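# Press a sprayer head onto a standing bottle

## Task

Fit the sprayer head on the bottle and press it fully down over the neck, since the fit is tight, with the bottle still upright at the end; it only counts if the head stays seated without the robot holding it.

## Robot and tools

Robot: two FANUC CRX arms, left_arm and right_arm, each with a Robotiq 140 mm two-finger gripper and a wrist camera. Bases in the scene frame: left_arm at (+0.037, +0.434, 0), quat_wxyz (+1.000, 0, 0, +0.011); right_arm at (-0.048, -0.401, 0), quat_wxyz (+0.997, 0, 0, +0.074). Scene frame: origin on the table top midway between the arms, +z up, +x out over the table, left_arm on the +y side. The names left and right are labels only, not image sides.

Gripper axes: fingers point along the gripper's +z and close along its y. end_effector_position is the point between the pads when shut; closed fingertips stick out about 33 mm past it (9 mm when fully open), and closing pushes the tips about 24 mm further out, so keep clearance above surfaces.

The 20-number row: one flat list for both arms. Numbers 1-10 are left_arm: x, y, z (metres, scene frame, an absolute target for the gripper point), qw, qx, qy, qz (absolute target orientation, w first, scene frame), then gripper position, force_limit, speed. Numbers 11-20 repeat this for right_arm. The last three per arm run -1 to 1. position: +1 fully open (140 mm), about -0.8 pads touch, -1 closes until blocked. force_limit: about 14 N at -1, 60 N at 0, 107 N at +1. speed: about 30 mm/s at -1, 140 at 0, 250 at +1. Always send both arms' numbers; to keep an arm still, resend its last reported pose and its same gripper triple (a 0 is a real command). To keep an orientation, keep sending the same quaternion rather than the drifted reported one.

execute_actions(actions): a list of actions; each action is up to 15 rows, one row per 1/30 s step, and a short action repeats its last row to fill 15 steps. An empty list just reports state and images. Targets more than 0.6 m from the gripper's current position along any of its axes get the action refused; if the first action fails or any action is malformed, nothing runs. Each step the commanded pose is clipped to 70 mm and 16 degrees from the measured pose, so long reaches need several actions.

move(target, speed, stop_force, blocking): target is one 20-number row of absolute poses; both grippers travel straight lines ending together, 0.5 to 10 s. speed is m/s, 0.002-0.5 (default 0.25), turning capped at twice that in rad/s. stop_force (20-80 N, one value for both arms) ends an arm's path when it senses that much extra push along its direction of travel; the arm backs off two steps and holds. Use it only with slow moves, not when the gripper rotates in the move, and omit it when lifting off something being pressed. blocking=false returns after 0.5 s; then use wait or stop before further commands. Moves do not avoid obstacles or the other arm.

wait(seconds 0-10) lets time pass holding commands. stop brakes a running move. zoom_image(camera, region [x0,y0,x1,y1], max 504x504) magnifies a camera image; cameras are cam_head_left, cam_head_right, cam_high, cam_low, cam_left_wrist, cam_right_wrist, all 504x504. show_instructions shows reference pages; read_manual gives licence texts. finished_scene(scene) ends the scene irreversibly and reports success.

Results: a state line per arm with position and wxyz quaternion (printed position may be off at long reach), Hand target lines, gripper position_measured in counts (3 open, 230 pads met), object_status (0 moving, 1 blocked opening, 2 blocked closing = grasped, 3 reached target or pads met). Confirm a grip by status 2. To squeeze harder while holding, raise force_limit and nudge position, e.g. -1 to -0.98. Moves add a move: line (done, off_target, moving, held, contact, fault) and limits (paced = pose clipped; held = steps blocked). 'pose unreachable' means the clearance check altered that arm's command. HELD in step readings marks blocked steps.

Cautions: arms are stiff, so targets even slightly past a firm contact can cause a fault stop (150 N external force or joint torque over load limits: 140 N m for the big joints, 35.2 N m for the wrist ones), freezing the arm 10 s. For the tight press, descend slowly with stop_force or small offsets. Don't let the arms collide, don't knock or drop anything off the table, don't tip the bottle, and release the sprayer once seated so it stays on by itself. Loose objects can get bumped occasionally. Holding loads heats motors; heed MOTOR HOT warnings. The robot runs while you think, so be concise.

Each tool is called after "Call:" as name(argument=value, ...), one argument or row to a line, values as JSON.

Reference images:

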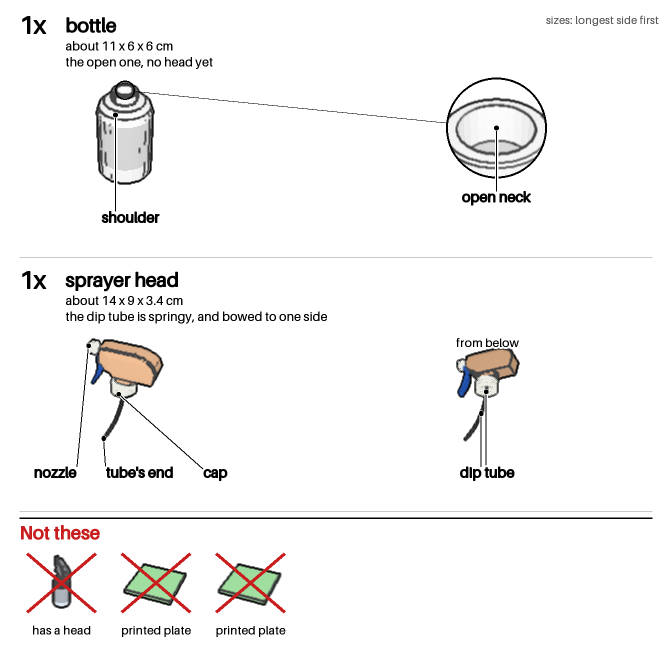

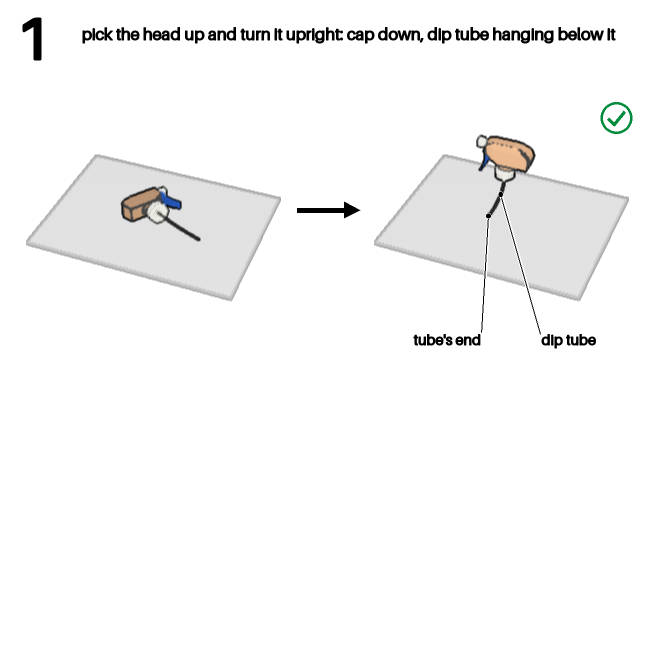

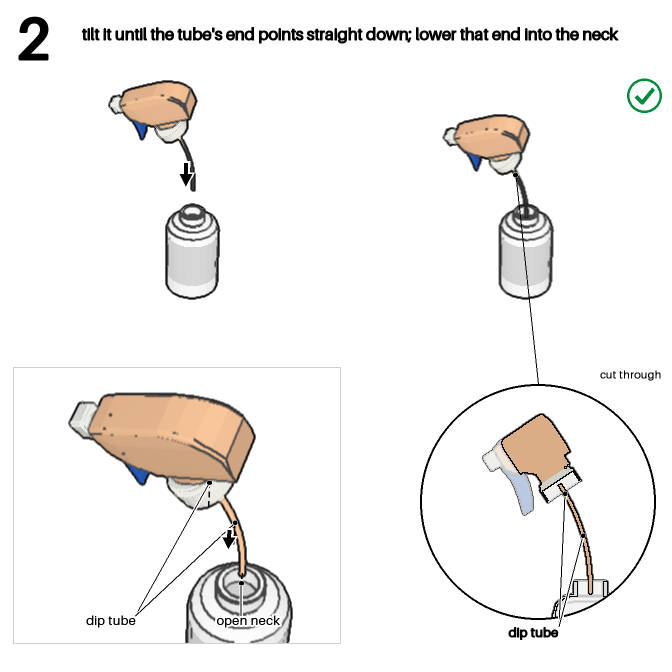

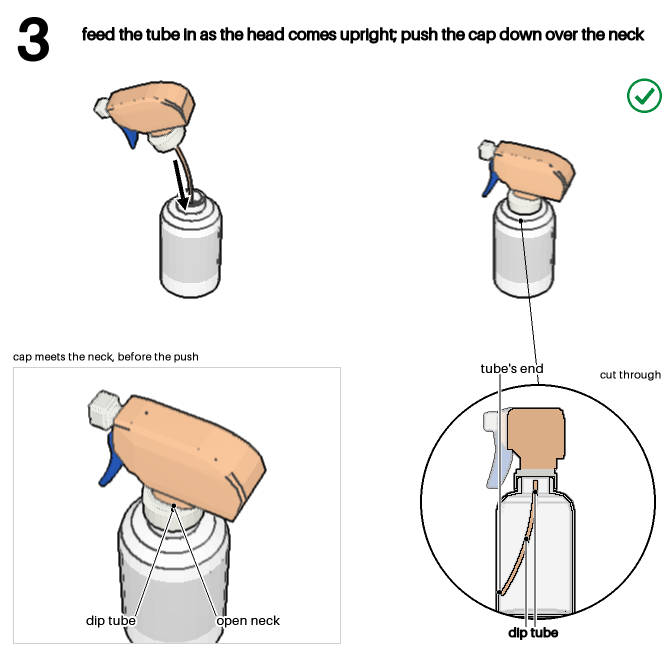

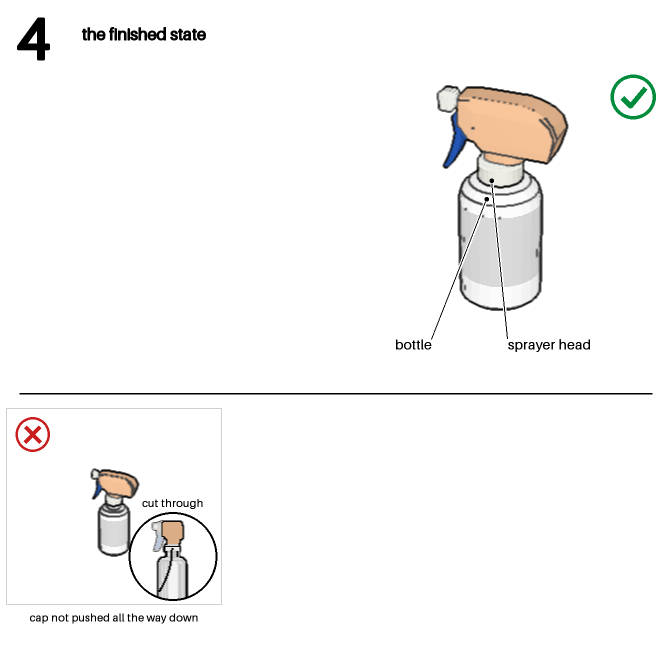

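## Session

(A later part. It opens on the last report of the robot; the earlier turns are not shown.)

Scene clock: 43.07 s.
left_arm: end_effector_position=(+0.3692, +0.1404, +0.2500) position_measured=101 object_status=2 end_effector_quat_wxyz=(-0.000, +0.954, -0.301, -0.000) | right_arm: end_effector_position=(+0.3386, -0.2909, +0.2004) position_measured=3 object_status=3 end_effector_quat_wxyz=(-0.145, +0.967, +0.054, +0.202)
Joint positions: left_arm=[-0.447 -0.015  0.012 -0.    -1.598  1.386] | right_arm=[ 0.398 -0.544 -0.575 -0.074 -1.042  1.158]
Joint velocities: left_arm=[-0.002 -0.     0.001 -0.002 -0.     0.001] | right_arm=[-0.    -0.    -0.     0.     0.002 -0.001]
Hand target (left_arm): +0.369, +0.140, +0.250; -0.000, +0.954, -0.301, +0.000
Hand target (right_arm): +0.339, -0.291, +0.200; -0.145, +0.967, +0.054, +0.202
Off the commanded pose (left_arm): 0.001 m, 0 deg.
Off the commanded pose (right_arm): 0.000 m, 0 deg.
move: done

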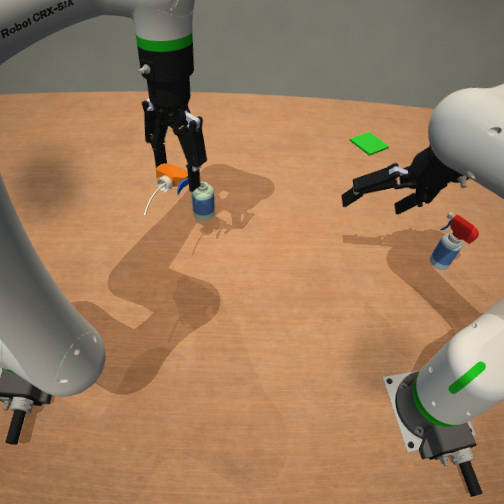

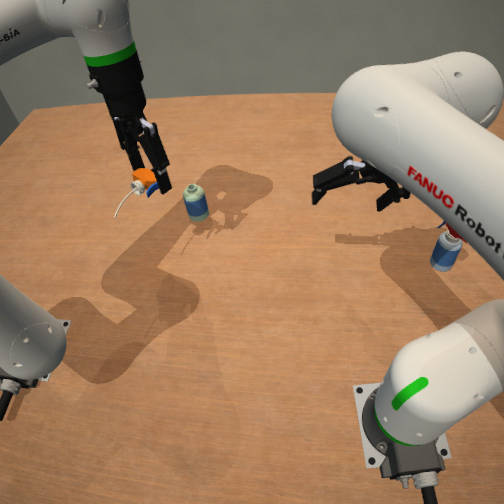

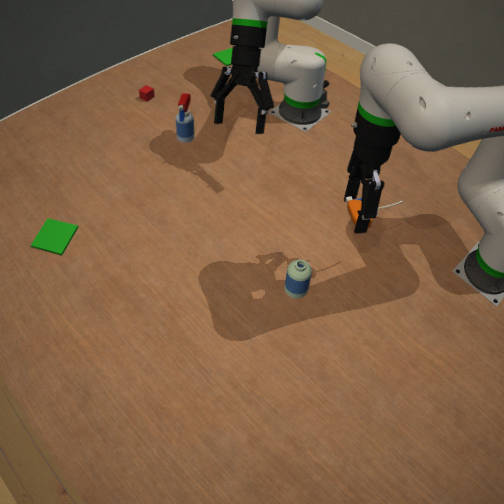

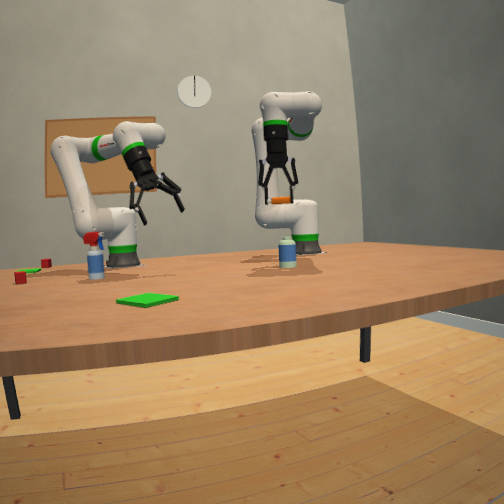

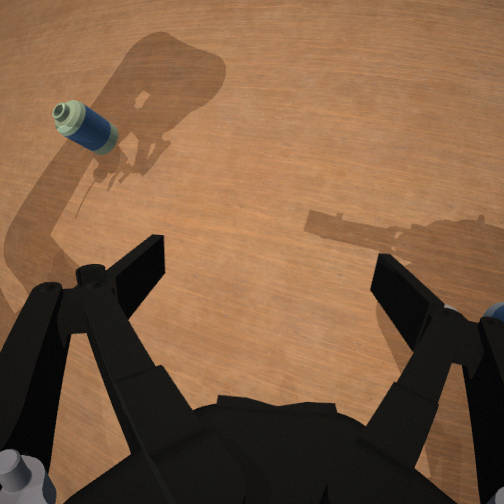

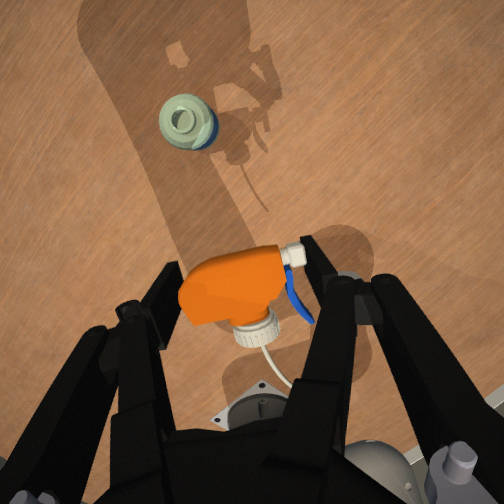

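Call:
move(
  target=[0.40,0.18,0.28,0.213,0.674,-0.213,0.674,-1,0.3,0, 0.49,-0.05,0.06,0.5,-0.5,-0.5,-0.5,1,0,0],
  speed=0.2,
)

Scene clock: 69.60 s.
left_arm: end_effector_position=(+0.3975, +0.1780, +0.2816) position_measured=101 object_status=2 end_effector_quat_wxyz=(+0.101, +0.718, -0.130, +0.676) | right_arm: end_effector_position=(+0.4895, -0.0516, +0.0612) position_measured=3 object_status=3 end_effector_quat_wxyz=(-0.500, +0.503, +0.498, +0.499)
Joint positions: left_arm=[-0.335 -1.057 -1.185 -0.208  0.065  1.747] | right_arm=[-0.16   0.865  0.111 -1.563 -1.576  3.89 ]
Joint velocities: left_arm=[-0.    -0.001 -0.    -0.002 -0.    -0.   ] | right_arm=[-0.001  0.    -0.    -0.     0.    -0.001]
Hand target (left_arm): +0.398, +0.178, +0.282; +0.101, +0.718, -0.130, +0.676
Hand target (right_arm): +0.489, -0.052, +0.061; +0.500, -0.503, -0.498, -0.499
Off the commanded pose (left_arm): 0.004 m, 17 deg; orientation clipped at the last step of the last action.
Off the commanded pose (right_arm): 0.002 m, 0 deg.
FORCE FAULT: contact force on the right arm reached its limit, and that arm stopped for 10 seconds. The contact can be on any part of that arm, not only on its tool. That time counts as 16 of the actions that you can send in this scene. That arm's remaining commands of this call were not run. That arm holds still and accepts commands again. Move the arm away from the contact; if what it grips holds it there, let go first. Pushing or pulling that hard again can fault the arm again.
move: fault (right_arm), off_target (left_arm); limits=paced,held; held on 3 of 177 steps (left_arm)
pose unreachable (left arm): on one or more control steps of this call, first in action 0 (counted from 0), this arm could not follow its commanded pose, so it was not sent that pose on those steps. It may still have moved: this result reports where it is.
cause: the commanded pose would bring two parts of the arm too close to each other (joints 3 (elbow) to 5 (wrist pitch) lie between them).

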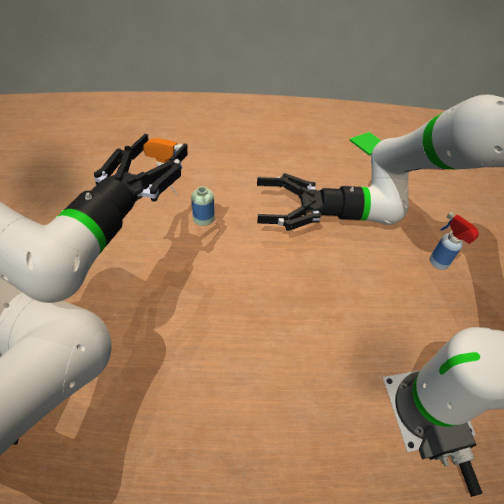

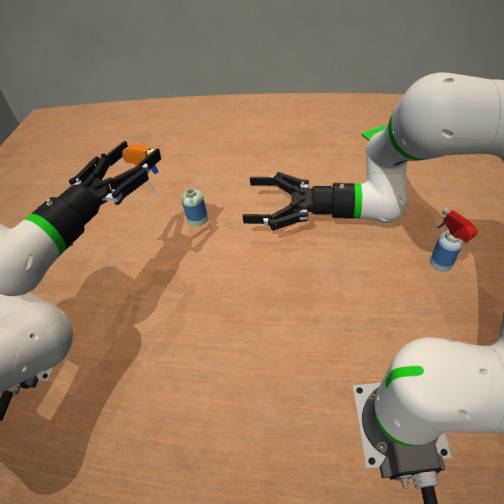

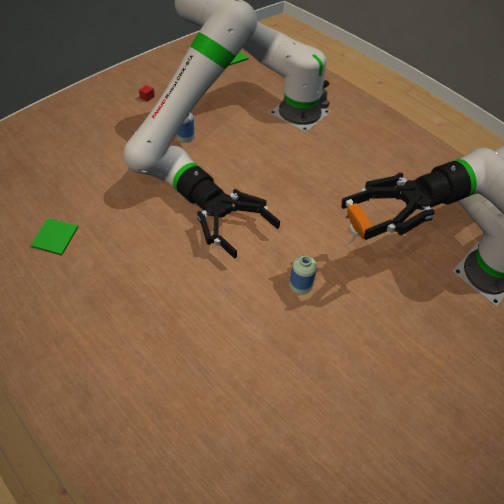

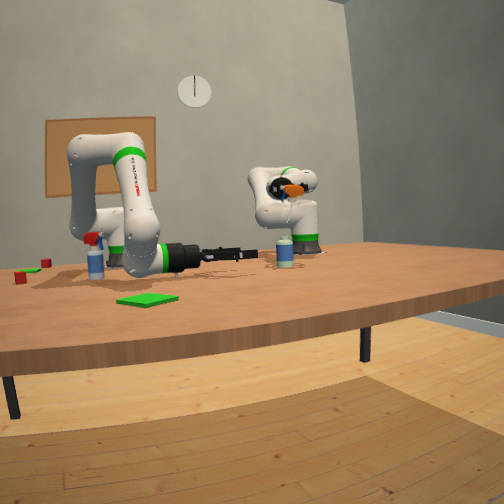

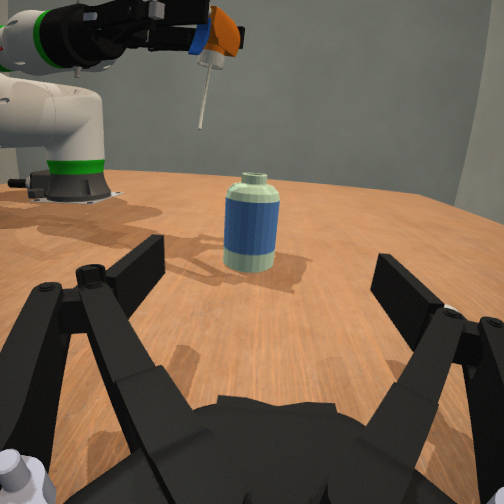

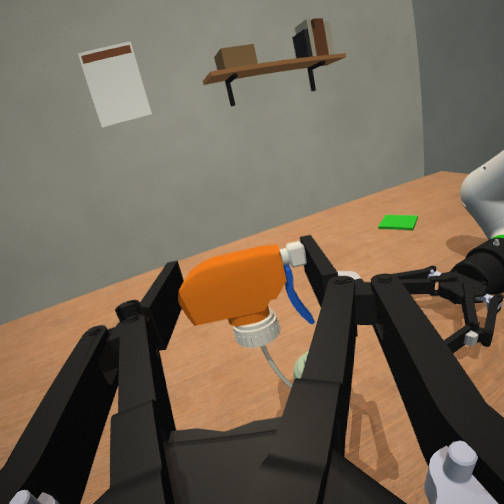

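Call:
move(
  target=[0.49,0.22,0.28,0.5,0.5,-0.5,0.5,-1,0.3,0, 0.49,-0.03,0.07,0.354,-0.612,-0.612,-0.354,1,0,0],
  speed=0.15,
)

Scene clock: 85.40 s.
left_arm: end_effector_position=(+0.4881, +0.2210, +0.2777) position_measured=101 object_status=2 end_effector_quat_wxyz=(+0.353, +0.627, -0.394, +0.572) | right_arm: end_effector_position=(+0.4897, -0.0297, +0.0696) position_measured=3 object_status=3 end_effector_quat_wxyz=(-0.354, +0.613, +0.612, +0.354)
Joint positions: left_arm=[ 0.307 -0.091 -0.475 -1.612  1.416  2.759] | right_arm=[ 0.064  0.517  0.069 -1.158 -1.18   3.45 ]
Joint velocities: left_arm=[ 0.011  0.211  0.163 -0.052  0.207 -0.04 ] | right_arm=[-0.    -0.    -0.    -0.    -0.001 -0.001]
Hand target (left_arm): +0.488, +0.221, +0.278; +0.358, +0.623, -0.398, +0.570
Hand target (right_arm): +0.490, -0.030, +0.070; -0.354, +0.613, +0.612, +0.354
Off the commanded pose (left_arm): 0.003 m, 27 deg; orientation clipped at the last step of the last action.
Off the commanded pose (right_arm): 0.001 m, 0 deg.
previous command not reached (left arm): its pose would have brought two parts of the arm too close to each other.
move: moving (left_arm; no rest 5 s after the path's end); limits=paced

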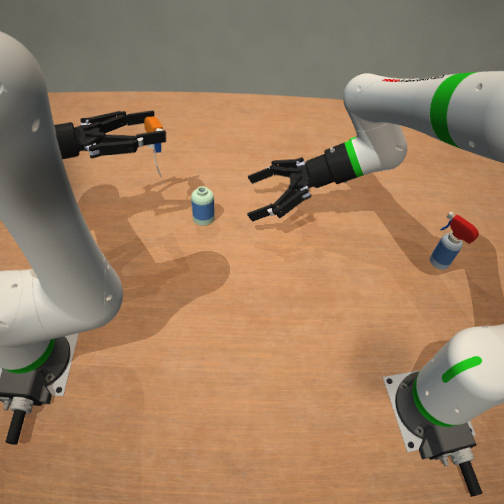

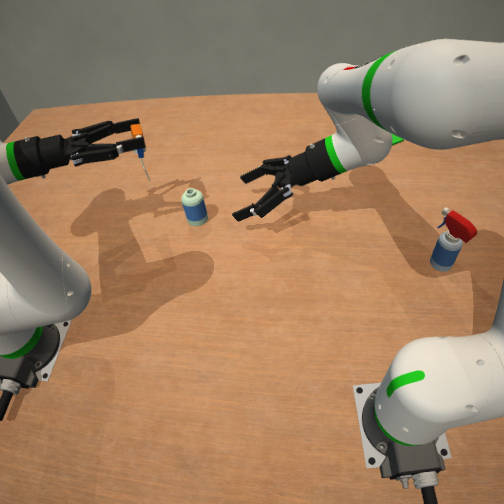

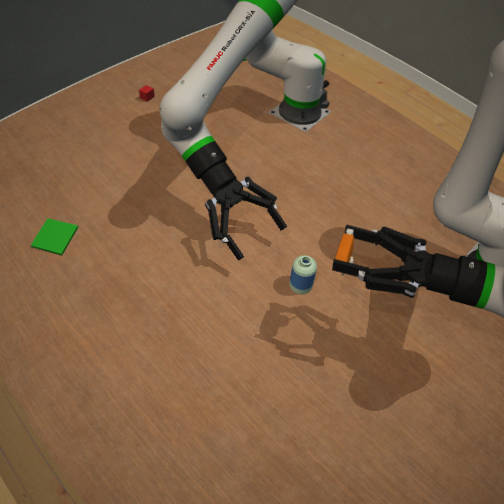

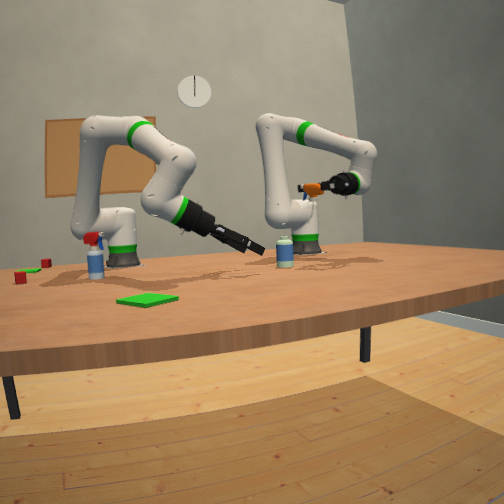

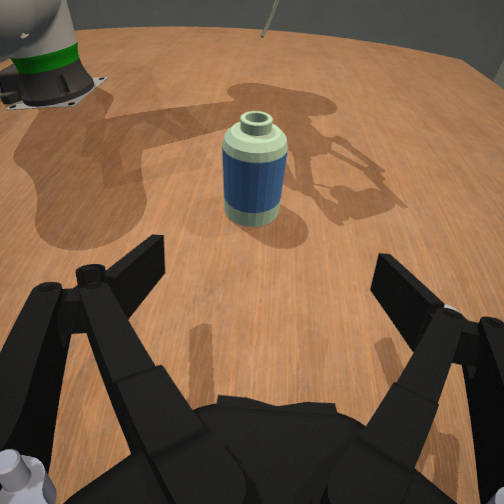

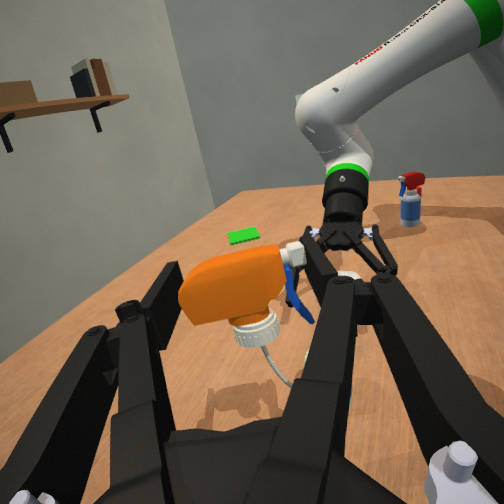

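Call:
move(
  target=[0.49,0.22,0.28,0.5,0.5,-0.5,0.5,-1,0.3,0, 0.478,0.10,0.055,0.354,-0.612,-0.612,-0.354,1,0,0],
  speed=0.1,
)

Scene clock: 89.83 s.
left_arm: end_effector_position=(+0.4899, +0.2205, +0.2799) position_measured=101 object_status=2 end_effector_quat_wxyz=(+0.500, +0.500, -0.500, +0.500) | right_arm: end_effector_position=(+0.4781, +0.0999, +0.0547) position_measured=3 object_status=3 end_effector_quat_wxyz=(-0.354, +0.612, +0.612, +0.354)
Joint positions: left_arm=[ 0.254  0.333 -0.085 -1.685  1.822  2.709] | right_arm=[ 0.283  0.576  0.128 -1.214 -0.998  3.367]
Joint velocities: left_arm=[ 0.001  0.     0.    -0.    -0.    -0.002] | right_arm=[-0.002  0.     0.     0.     0.001  0.001]
Hand target (left_arm): +0.490, +0.220, +0.280; +0.500, +0.500, -0.500, +0.500
Hand target (right_arm): +0.478, +0.100, +0.055; -0.354, +0.612, +0.612, +0.354
Off the commanded pose (left_arm): 0.000 m, 0 deg.
Off the commanded pose (right_arm): 0.000 m, 0 deg.
move: done

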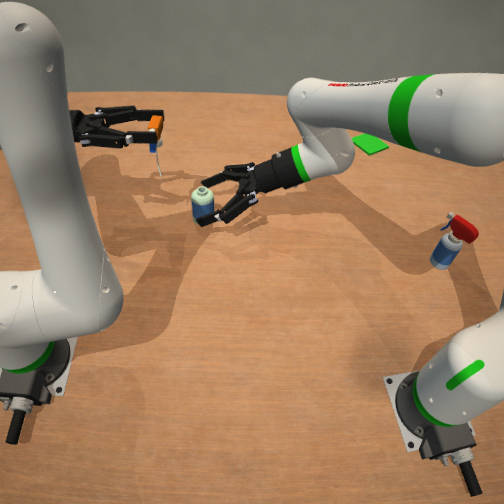

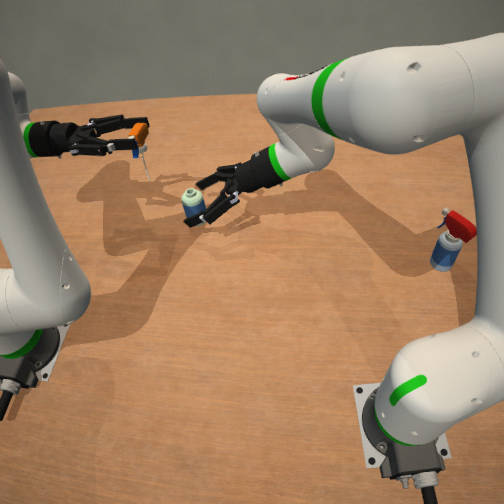

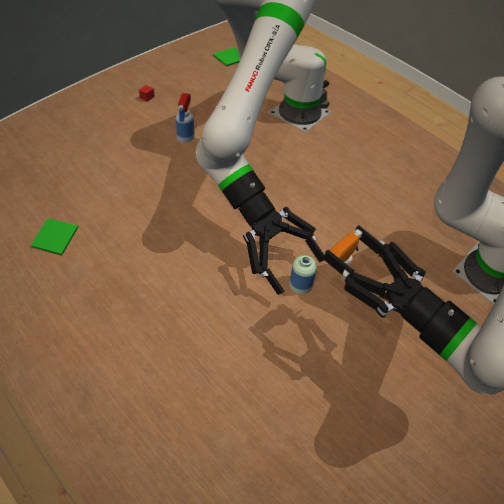

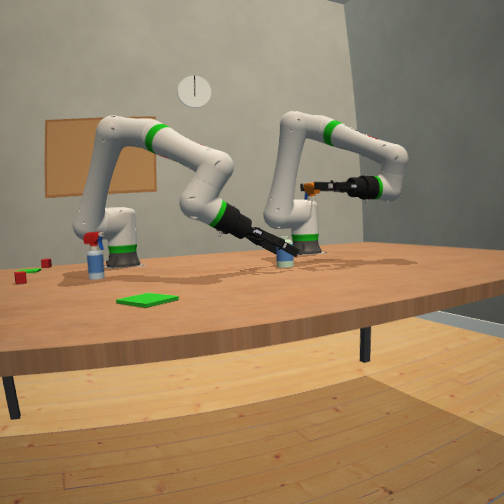

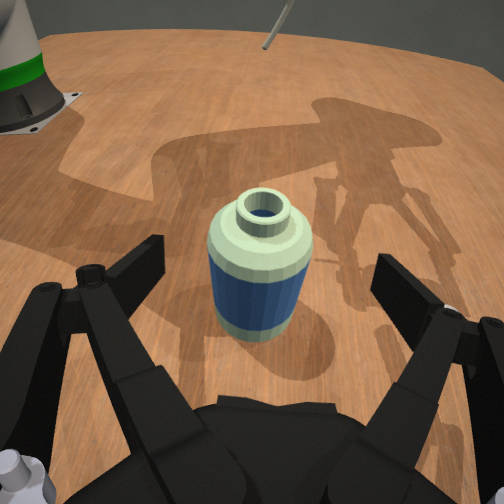

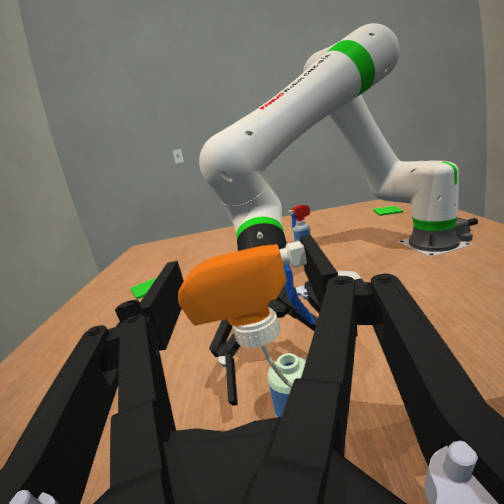

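Call:
move(
  target=[0.49,0.22,0.28,0.5,0.5,-0.5,0.5,-1,0.3,0, 0.474,0.12,0.05,0.354,-0.612,-0.612,-0.354,1,0,0],
  speed=0.1,
)

Call:
move(
  target=[0.49,0.22,0.28,0.5,0.5,-0.5,0.5,-1,0.3,0, 0.474,0.12,0.05,0.354,-0.612,-0.612,-0.354,-1,0,-0.5],
)

Scene clock: 94.33 s.
left_arm: end_effector_position=(+0.4900, +0.2200, +0.2800) position_measured=101 object_status=2 end_effector_quat_wxyz=(+0.500, +0.500, -0.500, +0.500) | right_arm: end_effector_position=(+0.4740, +0.1200, +0.0500) position_measured=3 object_status=3 end_effector_quat_wxyz=(-0.354, +0.612, +0.612, +0.354)
Joint positions: left_arm=[ 0.253  0.333 -0.085 -1.685  1.821  2.71 ] | right_arm=[ 0.316  0.59   0.138 -1.225 -0.969  3.359]
Joint velocities: left_arm=[-0.001 -0.     0.     0.     0.     0.001] | right_arm=[-0.002  0.     0.    -0.001 -0.     0.001]
Hand target (left_arm): +0.490, +0.220, +0.280; +0.500, +0.500, -0.500, +0.500
Hand target (right_arm): +0.474, +0.120, +0.050; -0.354, +0.612, +0.612, +0.354
Off the commanded pose (left_arm): 0.000 m, 0 deg.
Off the commanded pose (right_arm): 0.000 m, 0 deg.
move: done

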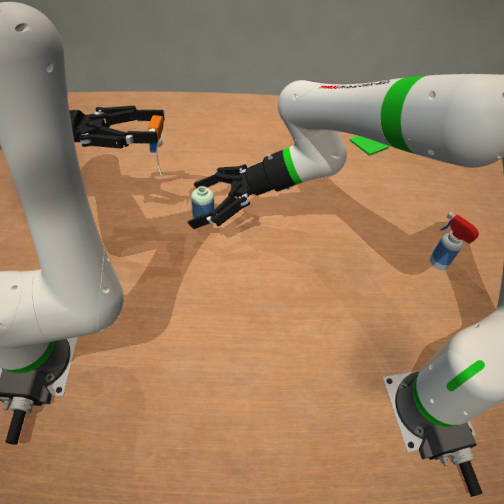

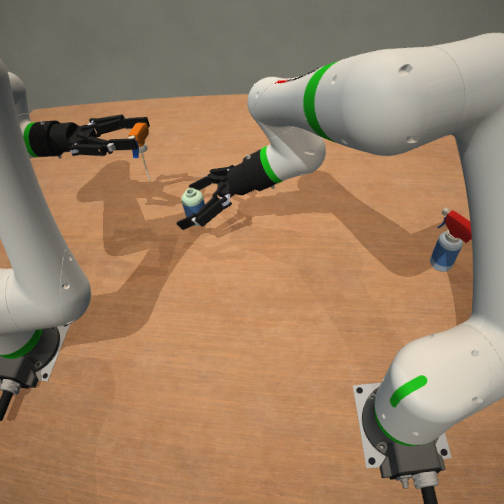

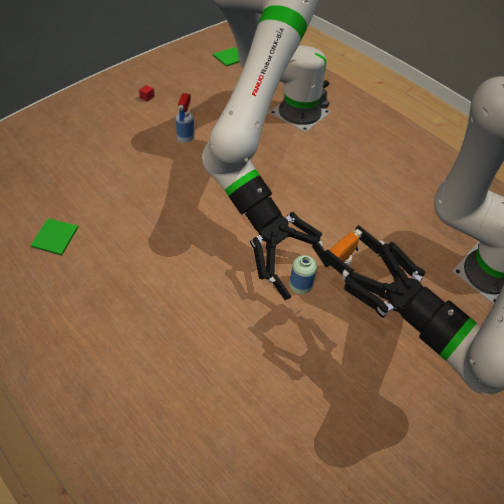

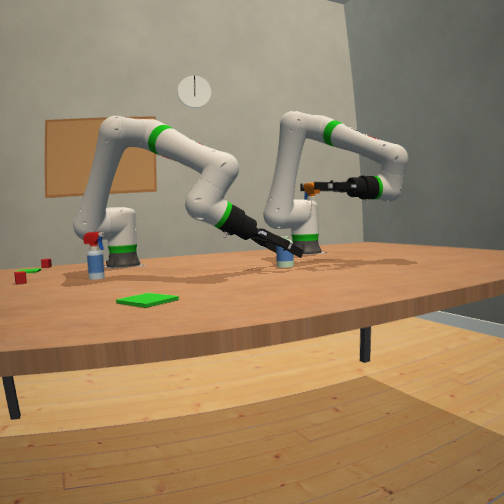

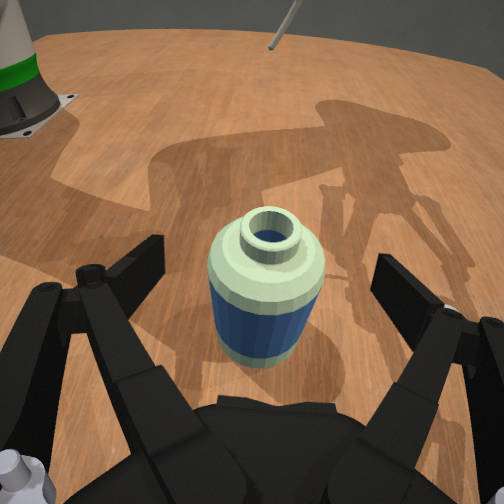

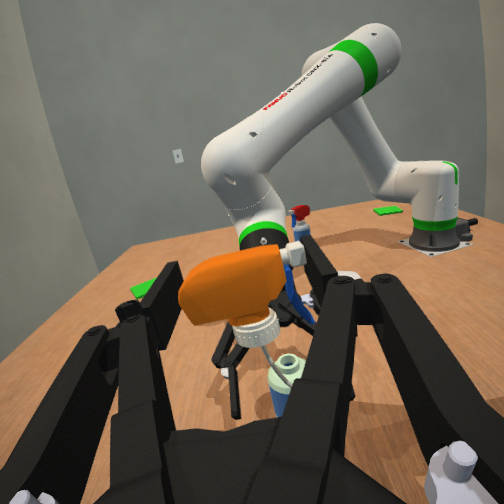

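Scene clock: 95.60 s.
left_arm: end_effector_position=(+0.4900, +0.2200, +0.2800) position_measured=101 object_status=2 end_effector_quat_wxyz=(+0.500, +0.500, -0.500, +0.500) | right_arm: end_effector_position=(+0.4740, +0.1200, +0.0500) position_measured=143 object_status=2 end_effector_quat_wxyz=(-0.354, +0.612, +0.612, +0.354)
Joint positions: left_arm=[ 0.253  0.333 -0.085 -1.685  1.821  2.71 ] | right_arm=[ 0.316  0.59   0.138 -1.225 -0.969  3.359]
Joint velocities: left_arm=[-0.    -0.     0.    -0.     0.    -0.001] | right_arm=[ 0.001  0.    -0.     0.    -0.     0.001]
Hand target (left_arm): +0.490, +0.220, +0.280; +0.500, +0.500, -0.500, +0.500
Hand target (right_arm): +0.474, +0.120, +0.050; -0.354, +0.612, +0.612, +0.354
Off the commanded pose (left_arm): 0.000 m, 0 deg.
Off the commanded pose (right_arm): 0.000 m, 0 deg.
move: done

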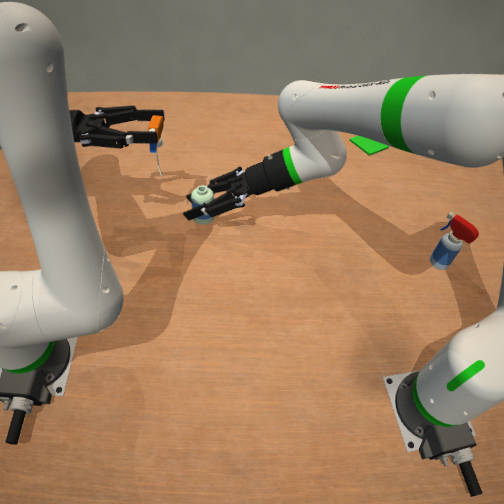

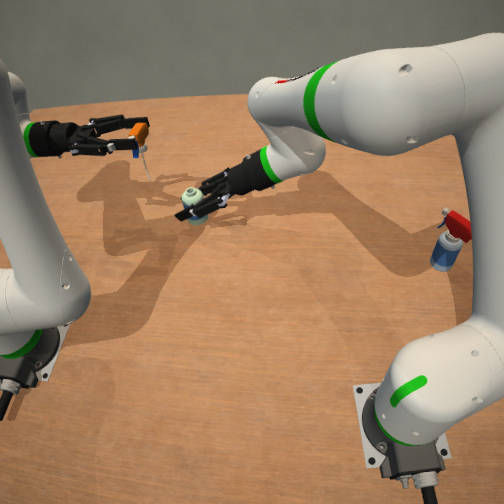

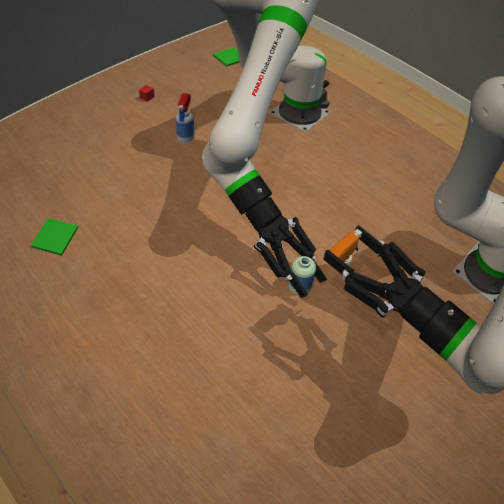

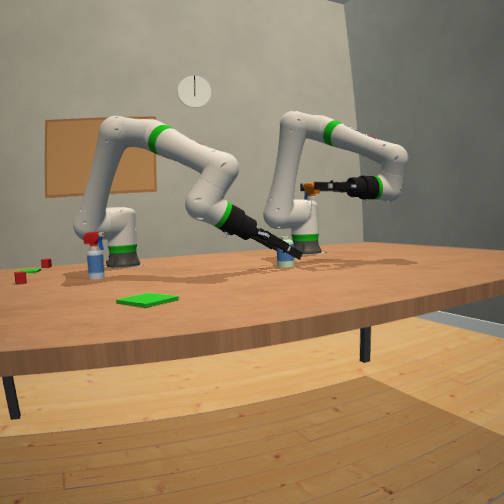

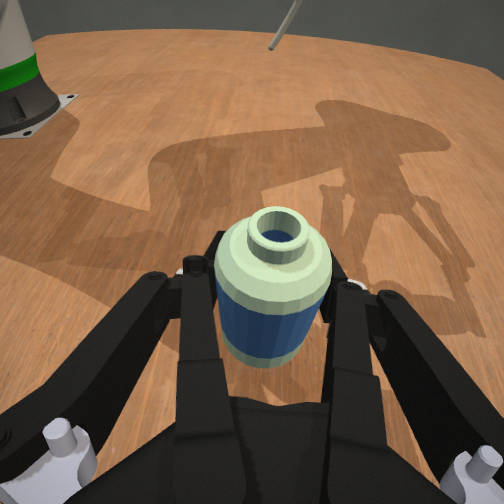

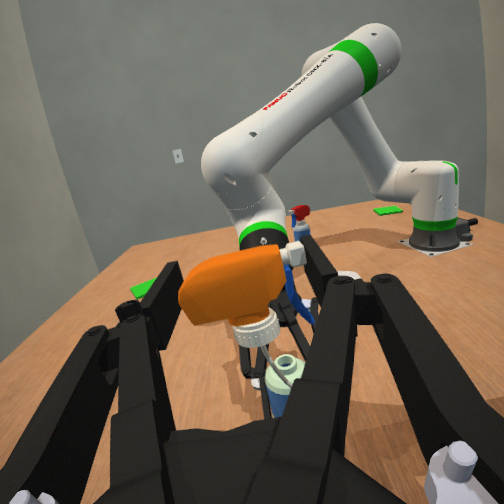

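Call:
move(
  target=[0.49,0.125,0.27,0.5,0.5,-0.5,0.5,-1,0.3,0, 0.474,0.12,0.05,0.354,-0.612,-0.612,-0.354,-1,0,-0.5],
  speed=0.1,
)

Call:
zoom_image(
  camera="cam_low",
  region=[200,150,400,300],
)

Call:
zoom_image(
  camera="cam_head_left",
  region=[100,80,300,240],
)

Scene clock: 101.63 s.
left_arm: end_effector_position=(+0.4901, +0.1250, +0.2702) position_measured=101 object_status=2 end_effector_quat_wxyz=(+0.500, +0.500, -0.500, +0.500) | right_arm: end_effector_position=(+0.4740, +0.1200, +0.0500) position_measured=143 object_status=2 end_effector_quat_wxyz=(-0.354, +0.612, +0.612, +0.354)
Joint positions: left_arm=[ 0.072  0.312 -0.142 -1.611  1.655  2.686] | right_arm=[ 0.316  0.59   0.138 -1.225 -0.969  3.359]
Joint velocities: left_arm=[ 0.    -0.     0.     0.002 -0.     0.   ] | right_arm=[-0.001 -0.    -0.     0.001 -0.002 -0.   ]
Hand target (left_arm): +0.490, +0.125, +0.270; +0.500, +0.500, -0.500, +0.500
Hand target (right_arm): +0.474, +0.120, +0.050; -0.354, +0.612, +0.612, +0.354
Off the commanded pose (left_arm): 0.000 m, 0 deg.
Off the commanded pose (right_arm): 0.000 m, 0 deg.
move: done

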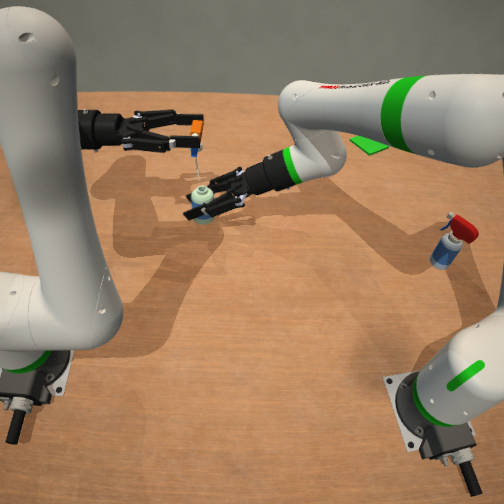

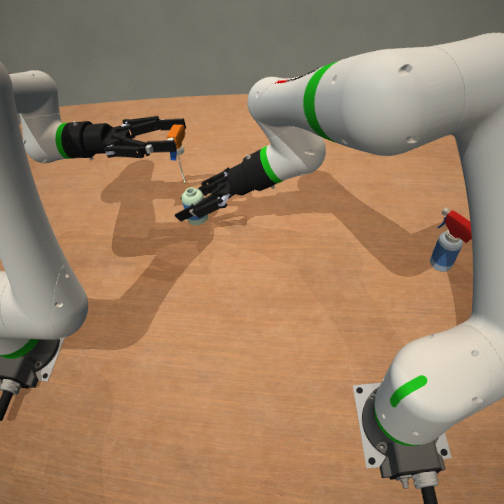

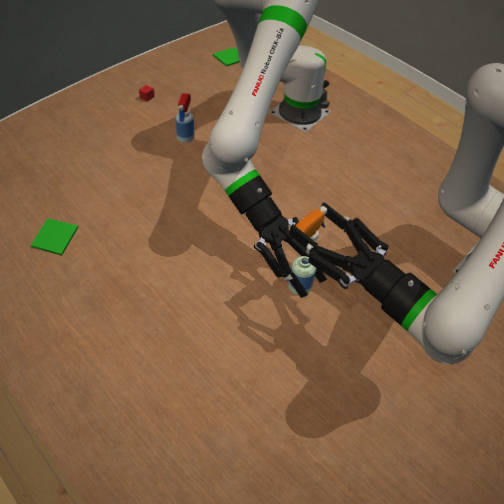

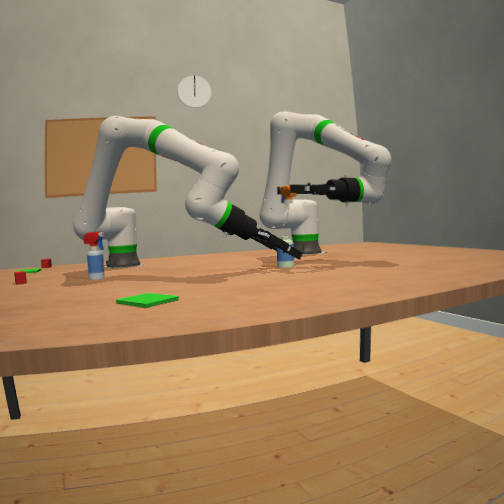

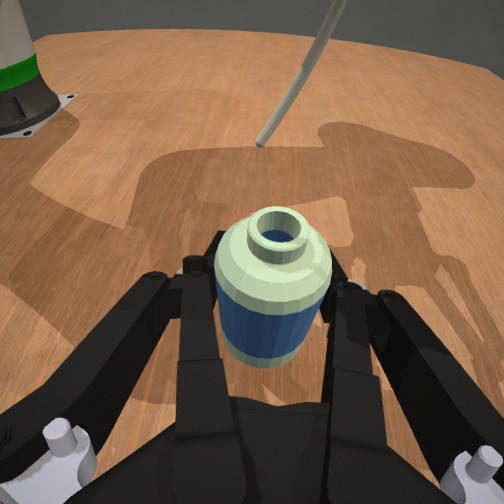

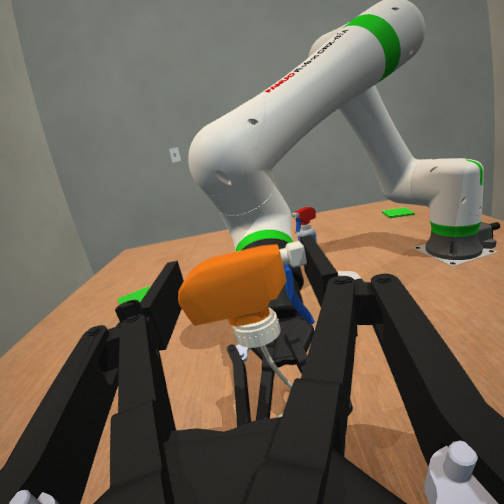

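Region (200, 150, 400, 300) of cam_low's 504x504 image, scaled by 2.520, with more detail than that image has; it fills the top 378 rows of this view, and the rest is white.

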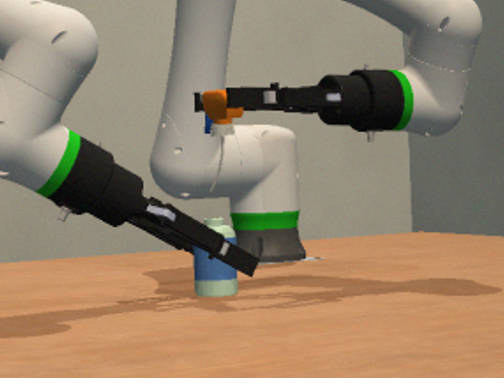

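Region (100, 80, 300, 240) of cam_head_left's 504x504 image, scaled by 2.520, with more detail than that image has; it fills the top 403 rows of this view, and the rest is white.

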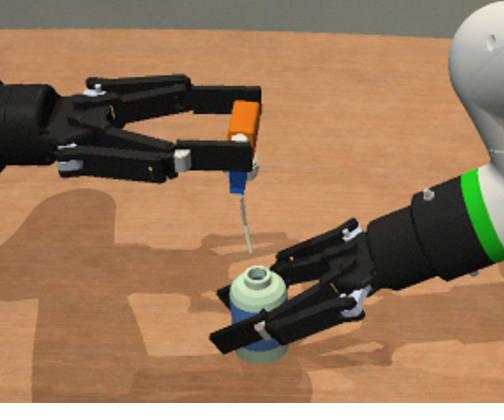

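Call:
move(
  target=[0.503,0.121,0.245,0.5,0.5,-0.5,0.5,-1,0.3,0, 0.474,0.12,0.05,0.354,-0.612,-0.612,-0.354,-1,0,-0.5],
  speed=0.05,
)

Call:
zoom_image(
  camera="cam_head_left",
  region=[150,120,250,220],
)

Call:
zoom_image(
  camera="cam_low",
  region=[240,170,340,270],
)

Scene clock: 107.53 s.
left_arm: end_effector_position=(+0.5031, +0.1210, +0.2451) position_measured=101 object_status=2 end_effector_quat_wxyz=(+0.500, +0.500, -0.500, +0.500) | right_arm: end_effector_position=(+0.4740, +0.1200, +0.0500) position_measured=143 object_status=2 end_effector_quat_wxyz=(-0.354, +0.612, +0.612, +0.354)
Joint positions: left_arm=[ 0.061  0.383 -0.118 -1.611  1.644  2.64 ] | right_arm=[ 0.316  0.59   0.138 -1.225 -0.969  3.359]
Joint velocities: left_arm=[ 0.     0.     0.     0.001 -0.    -0.   ] | right_arm=[ 0.    -0.    -0.     0.001  0.001  0.   ]
Hand target (left_arm): +0.503, +0.121, +0.245; +0.500, +0.500, -0.500, +0.500
Hand target (right_arm): +0.474, +0.120, +0.050; -0.354, +0.612, +0.612, +0.354
Off the commanded pose (left_arm): 0.000 m, 0 deg.
Off the commanded pose (right_arm): 0.000 m, 0 deg.
move: done

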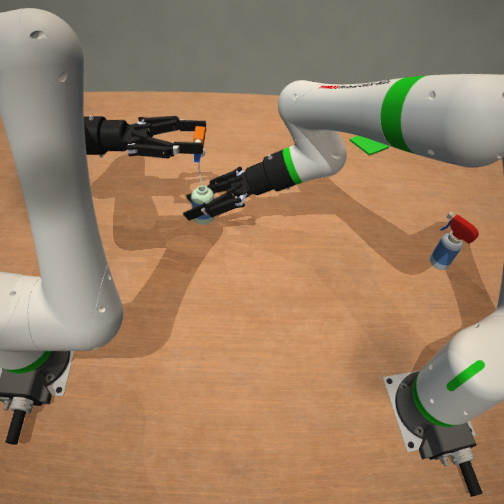

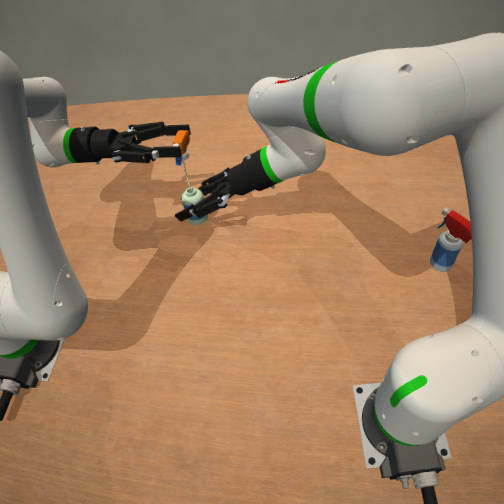

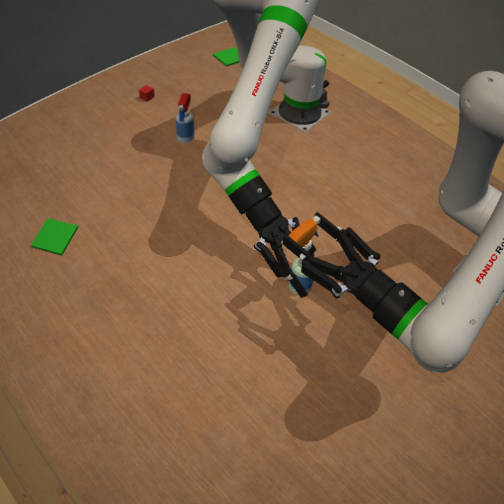

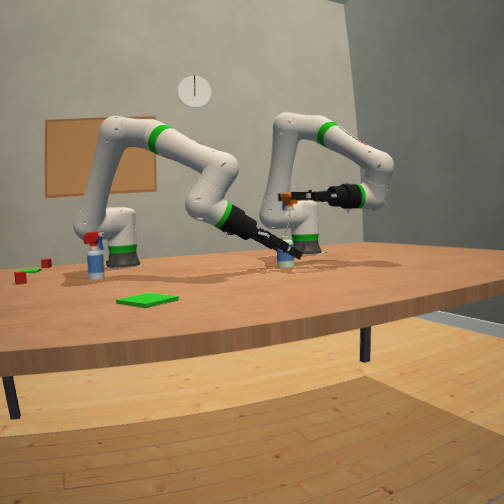

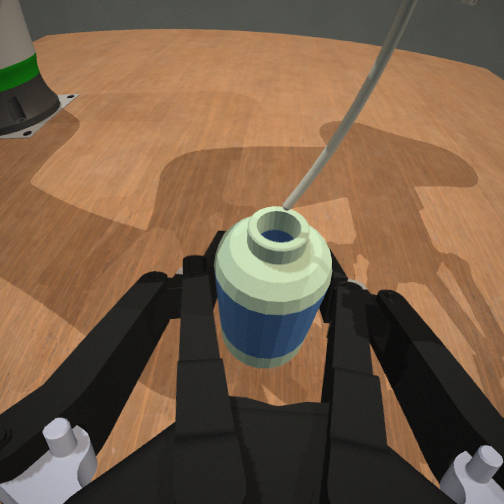

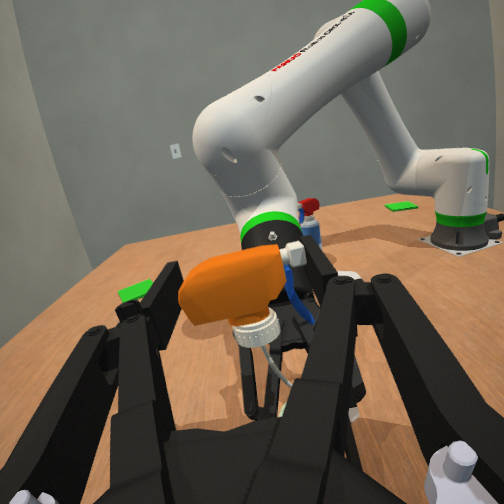

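Region (150, 120, 250, 220) of cam_head_left's 504x504 image, scaled by 5.040, with more detail than that image has.

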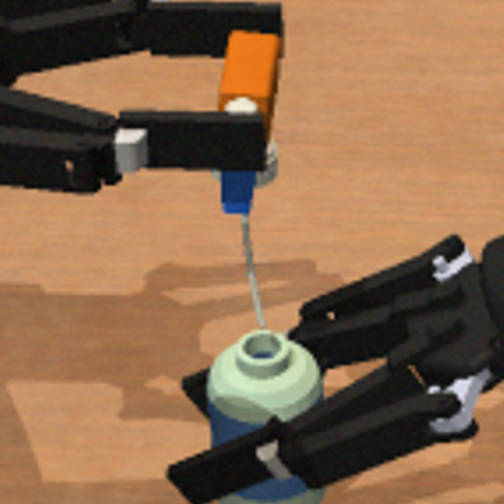

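Region (240, 170, 340, 270) of cam_low's 504x504 image, scaled by 5.040, with more detail than that image has.

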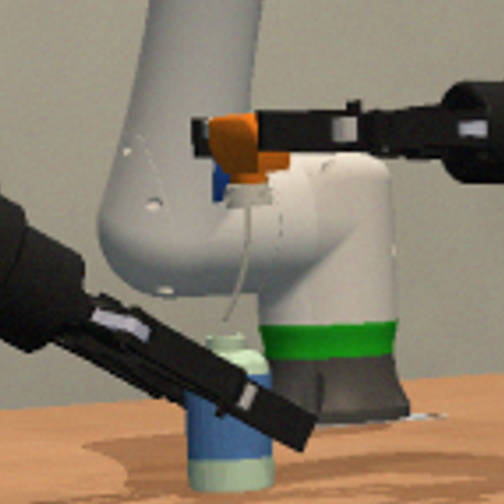

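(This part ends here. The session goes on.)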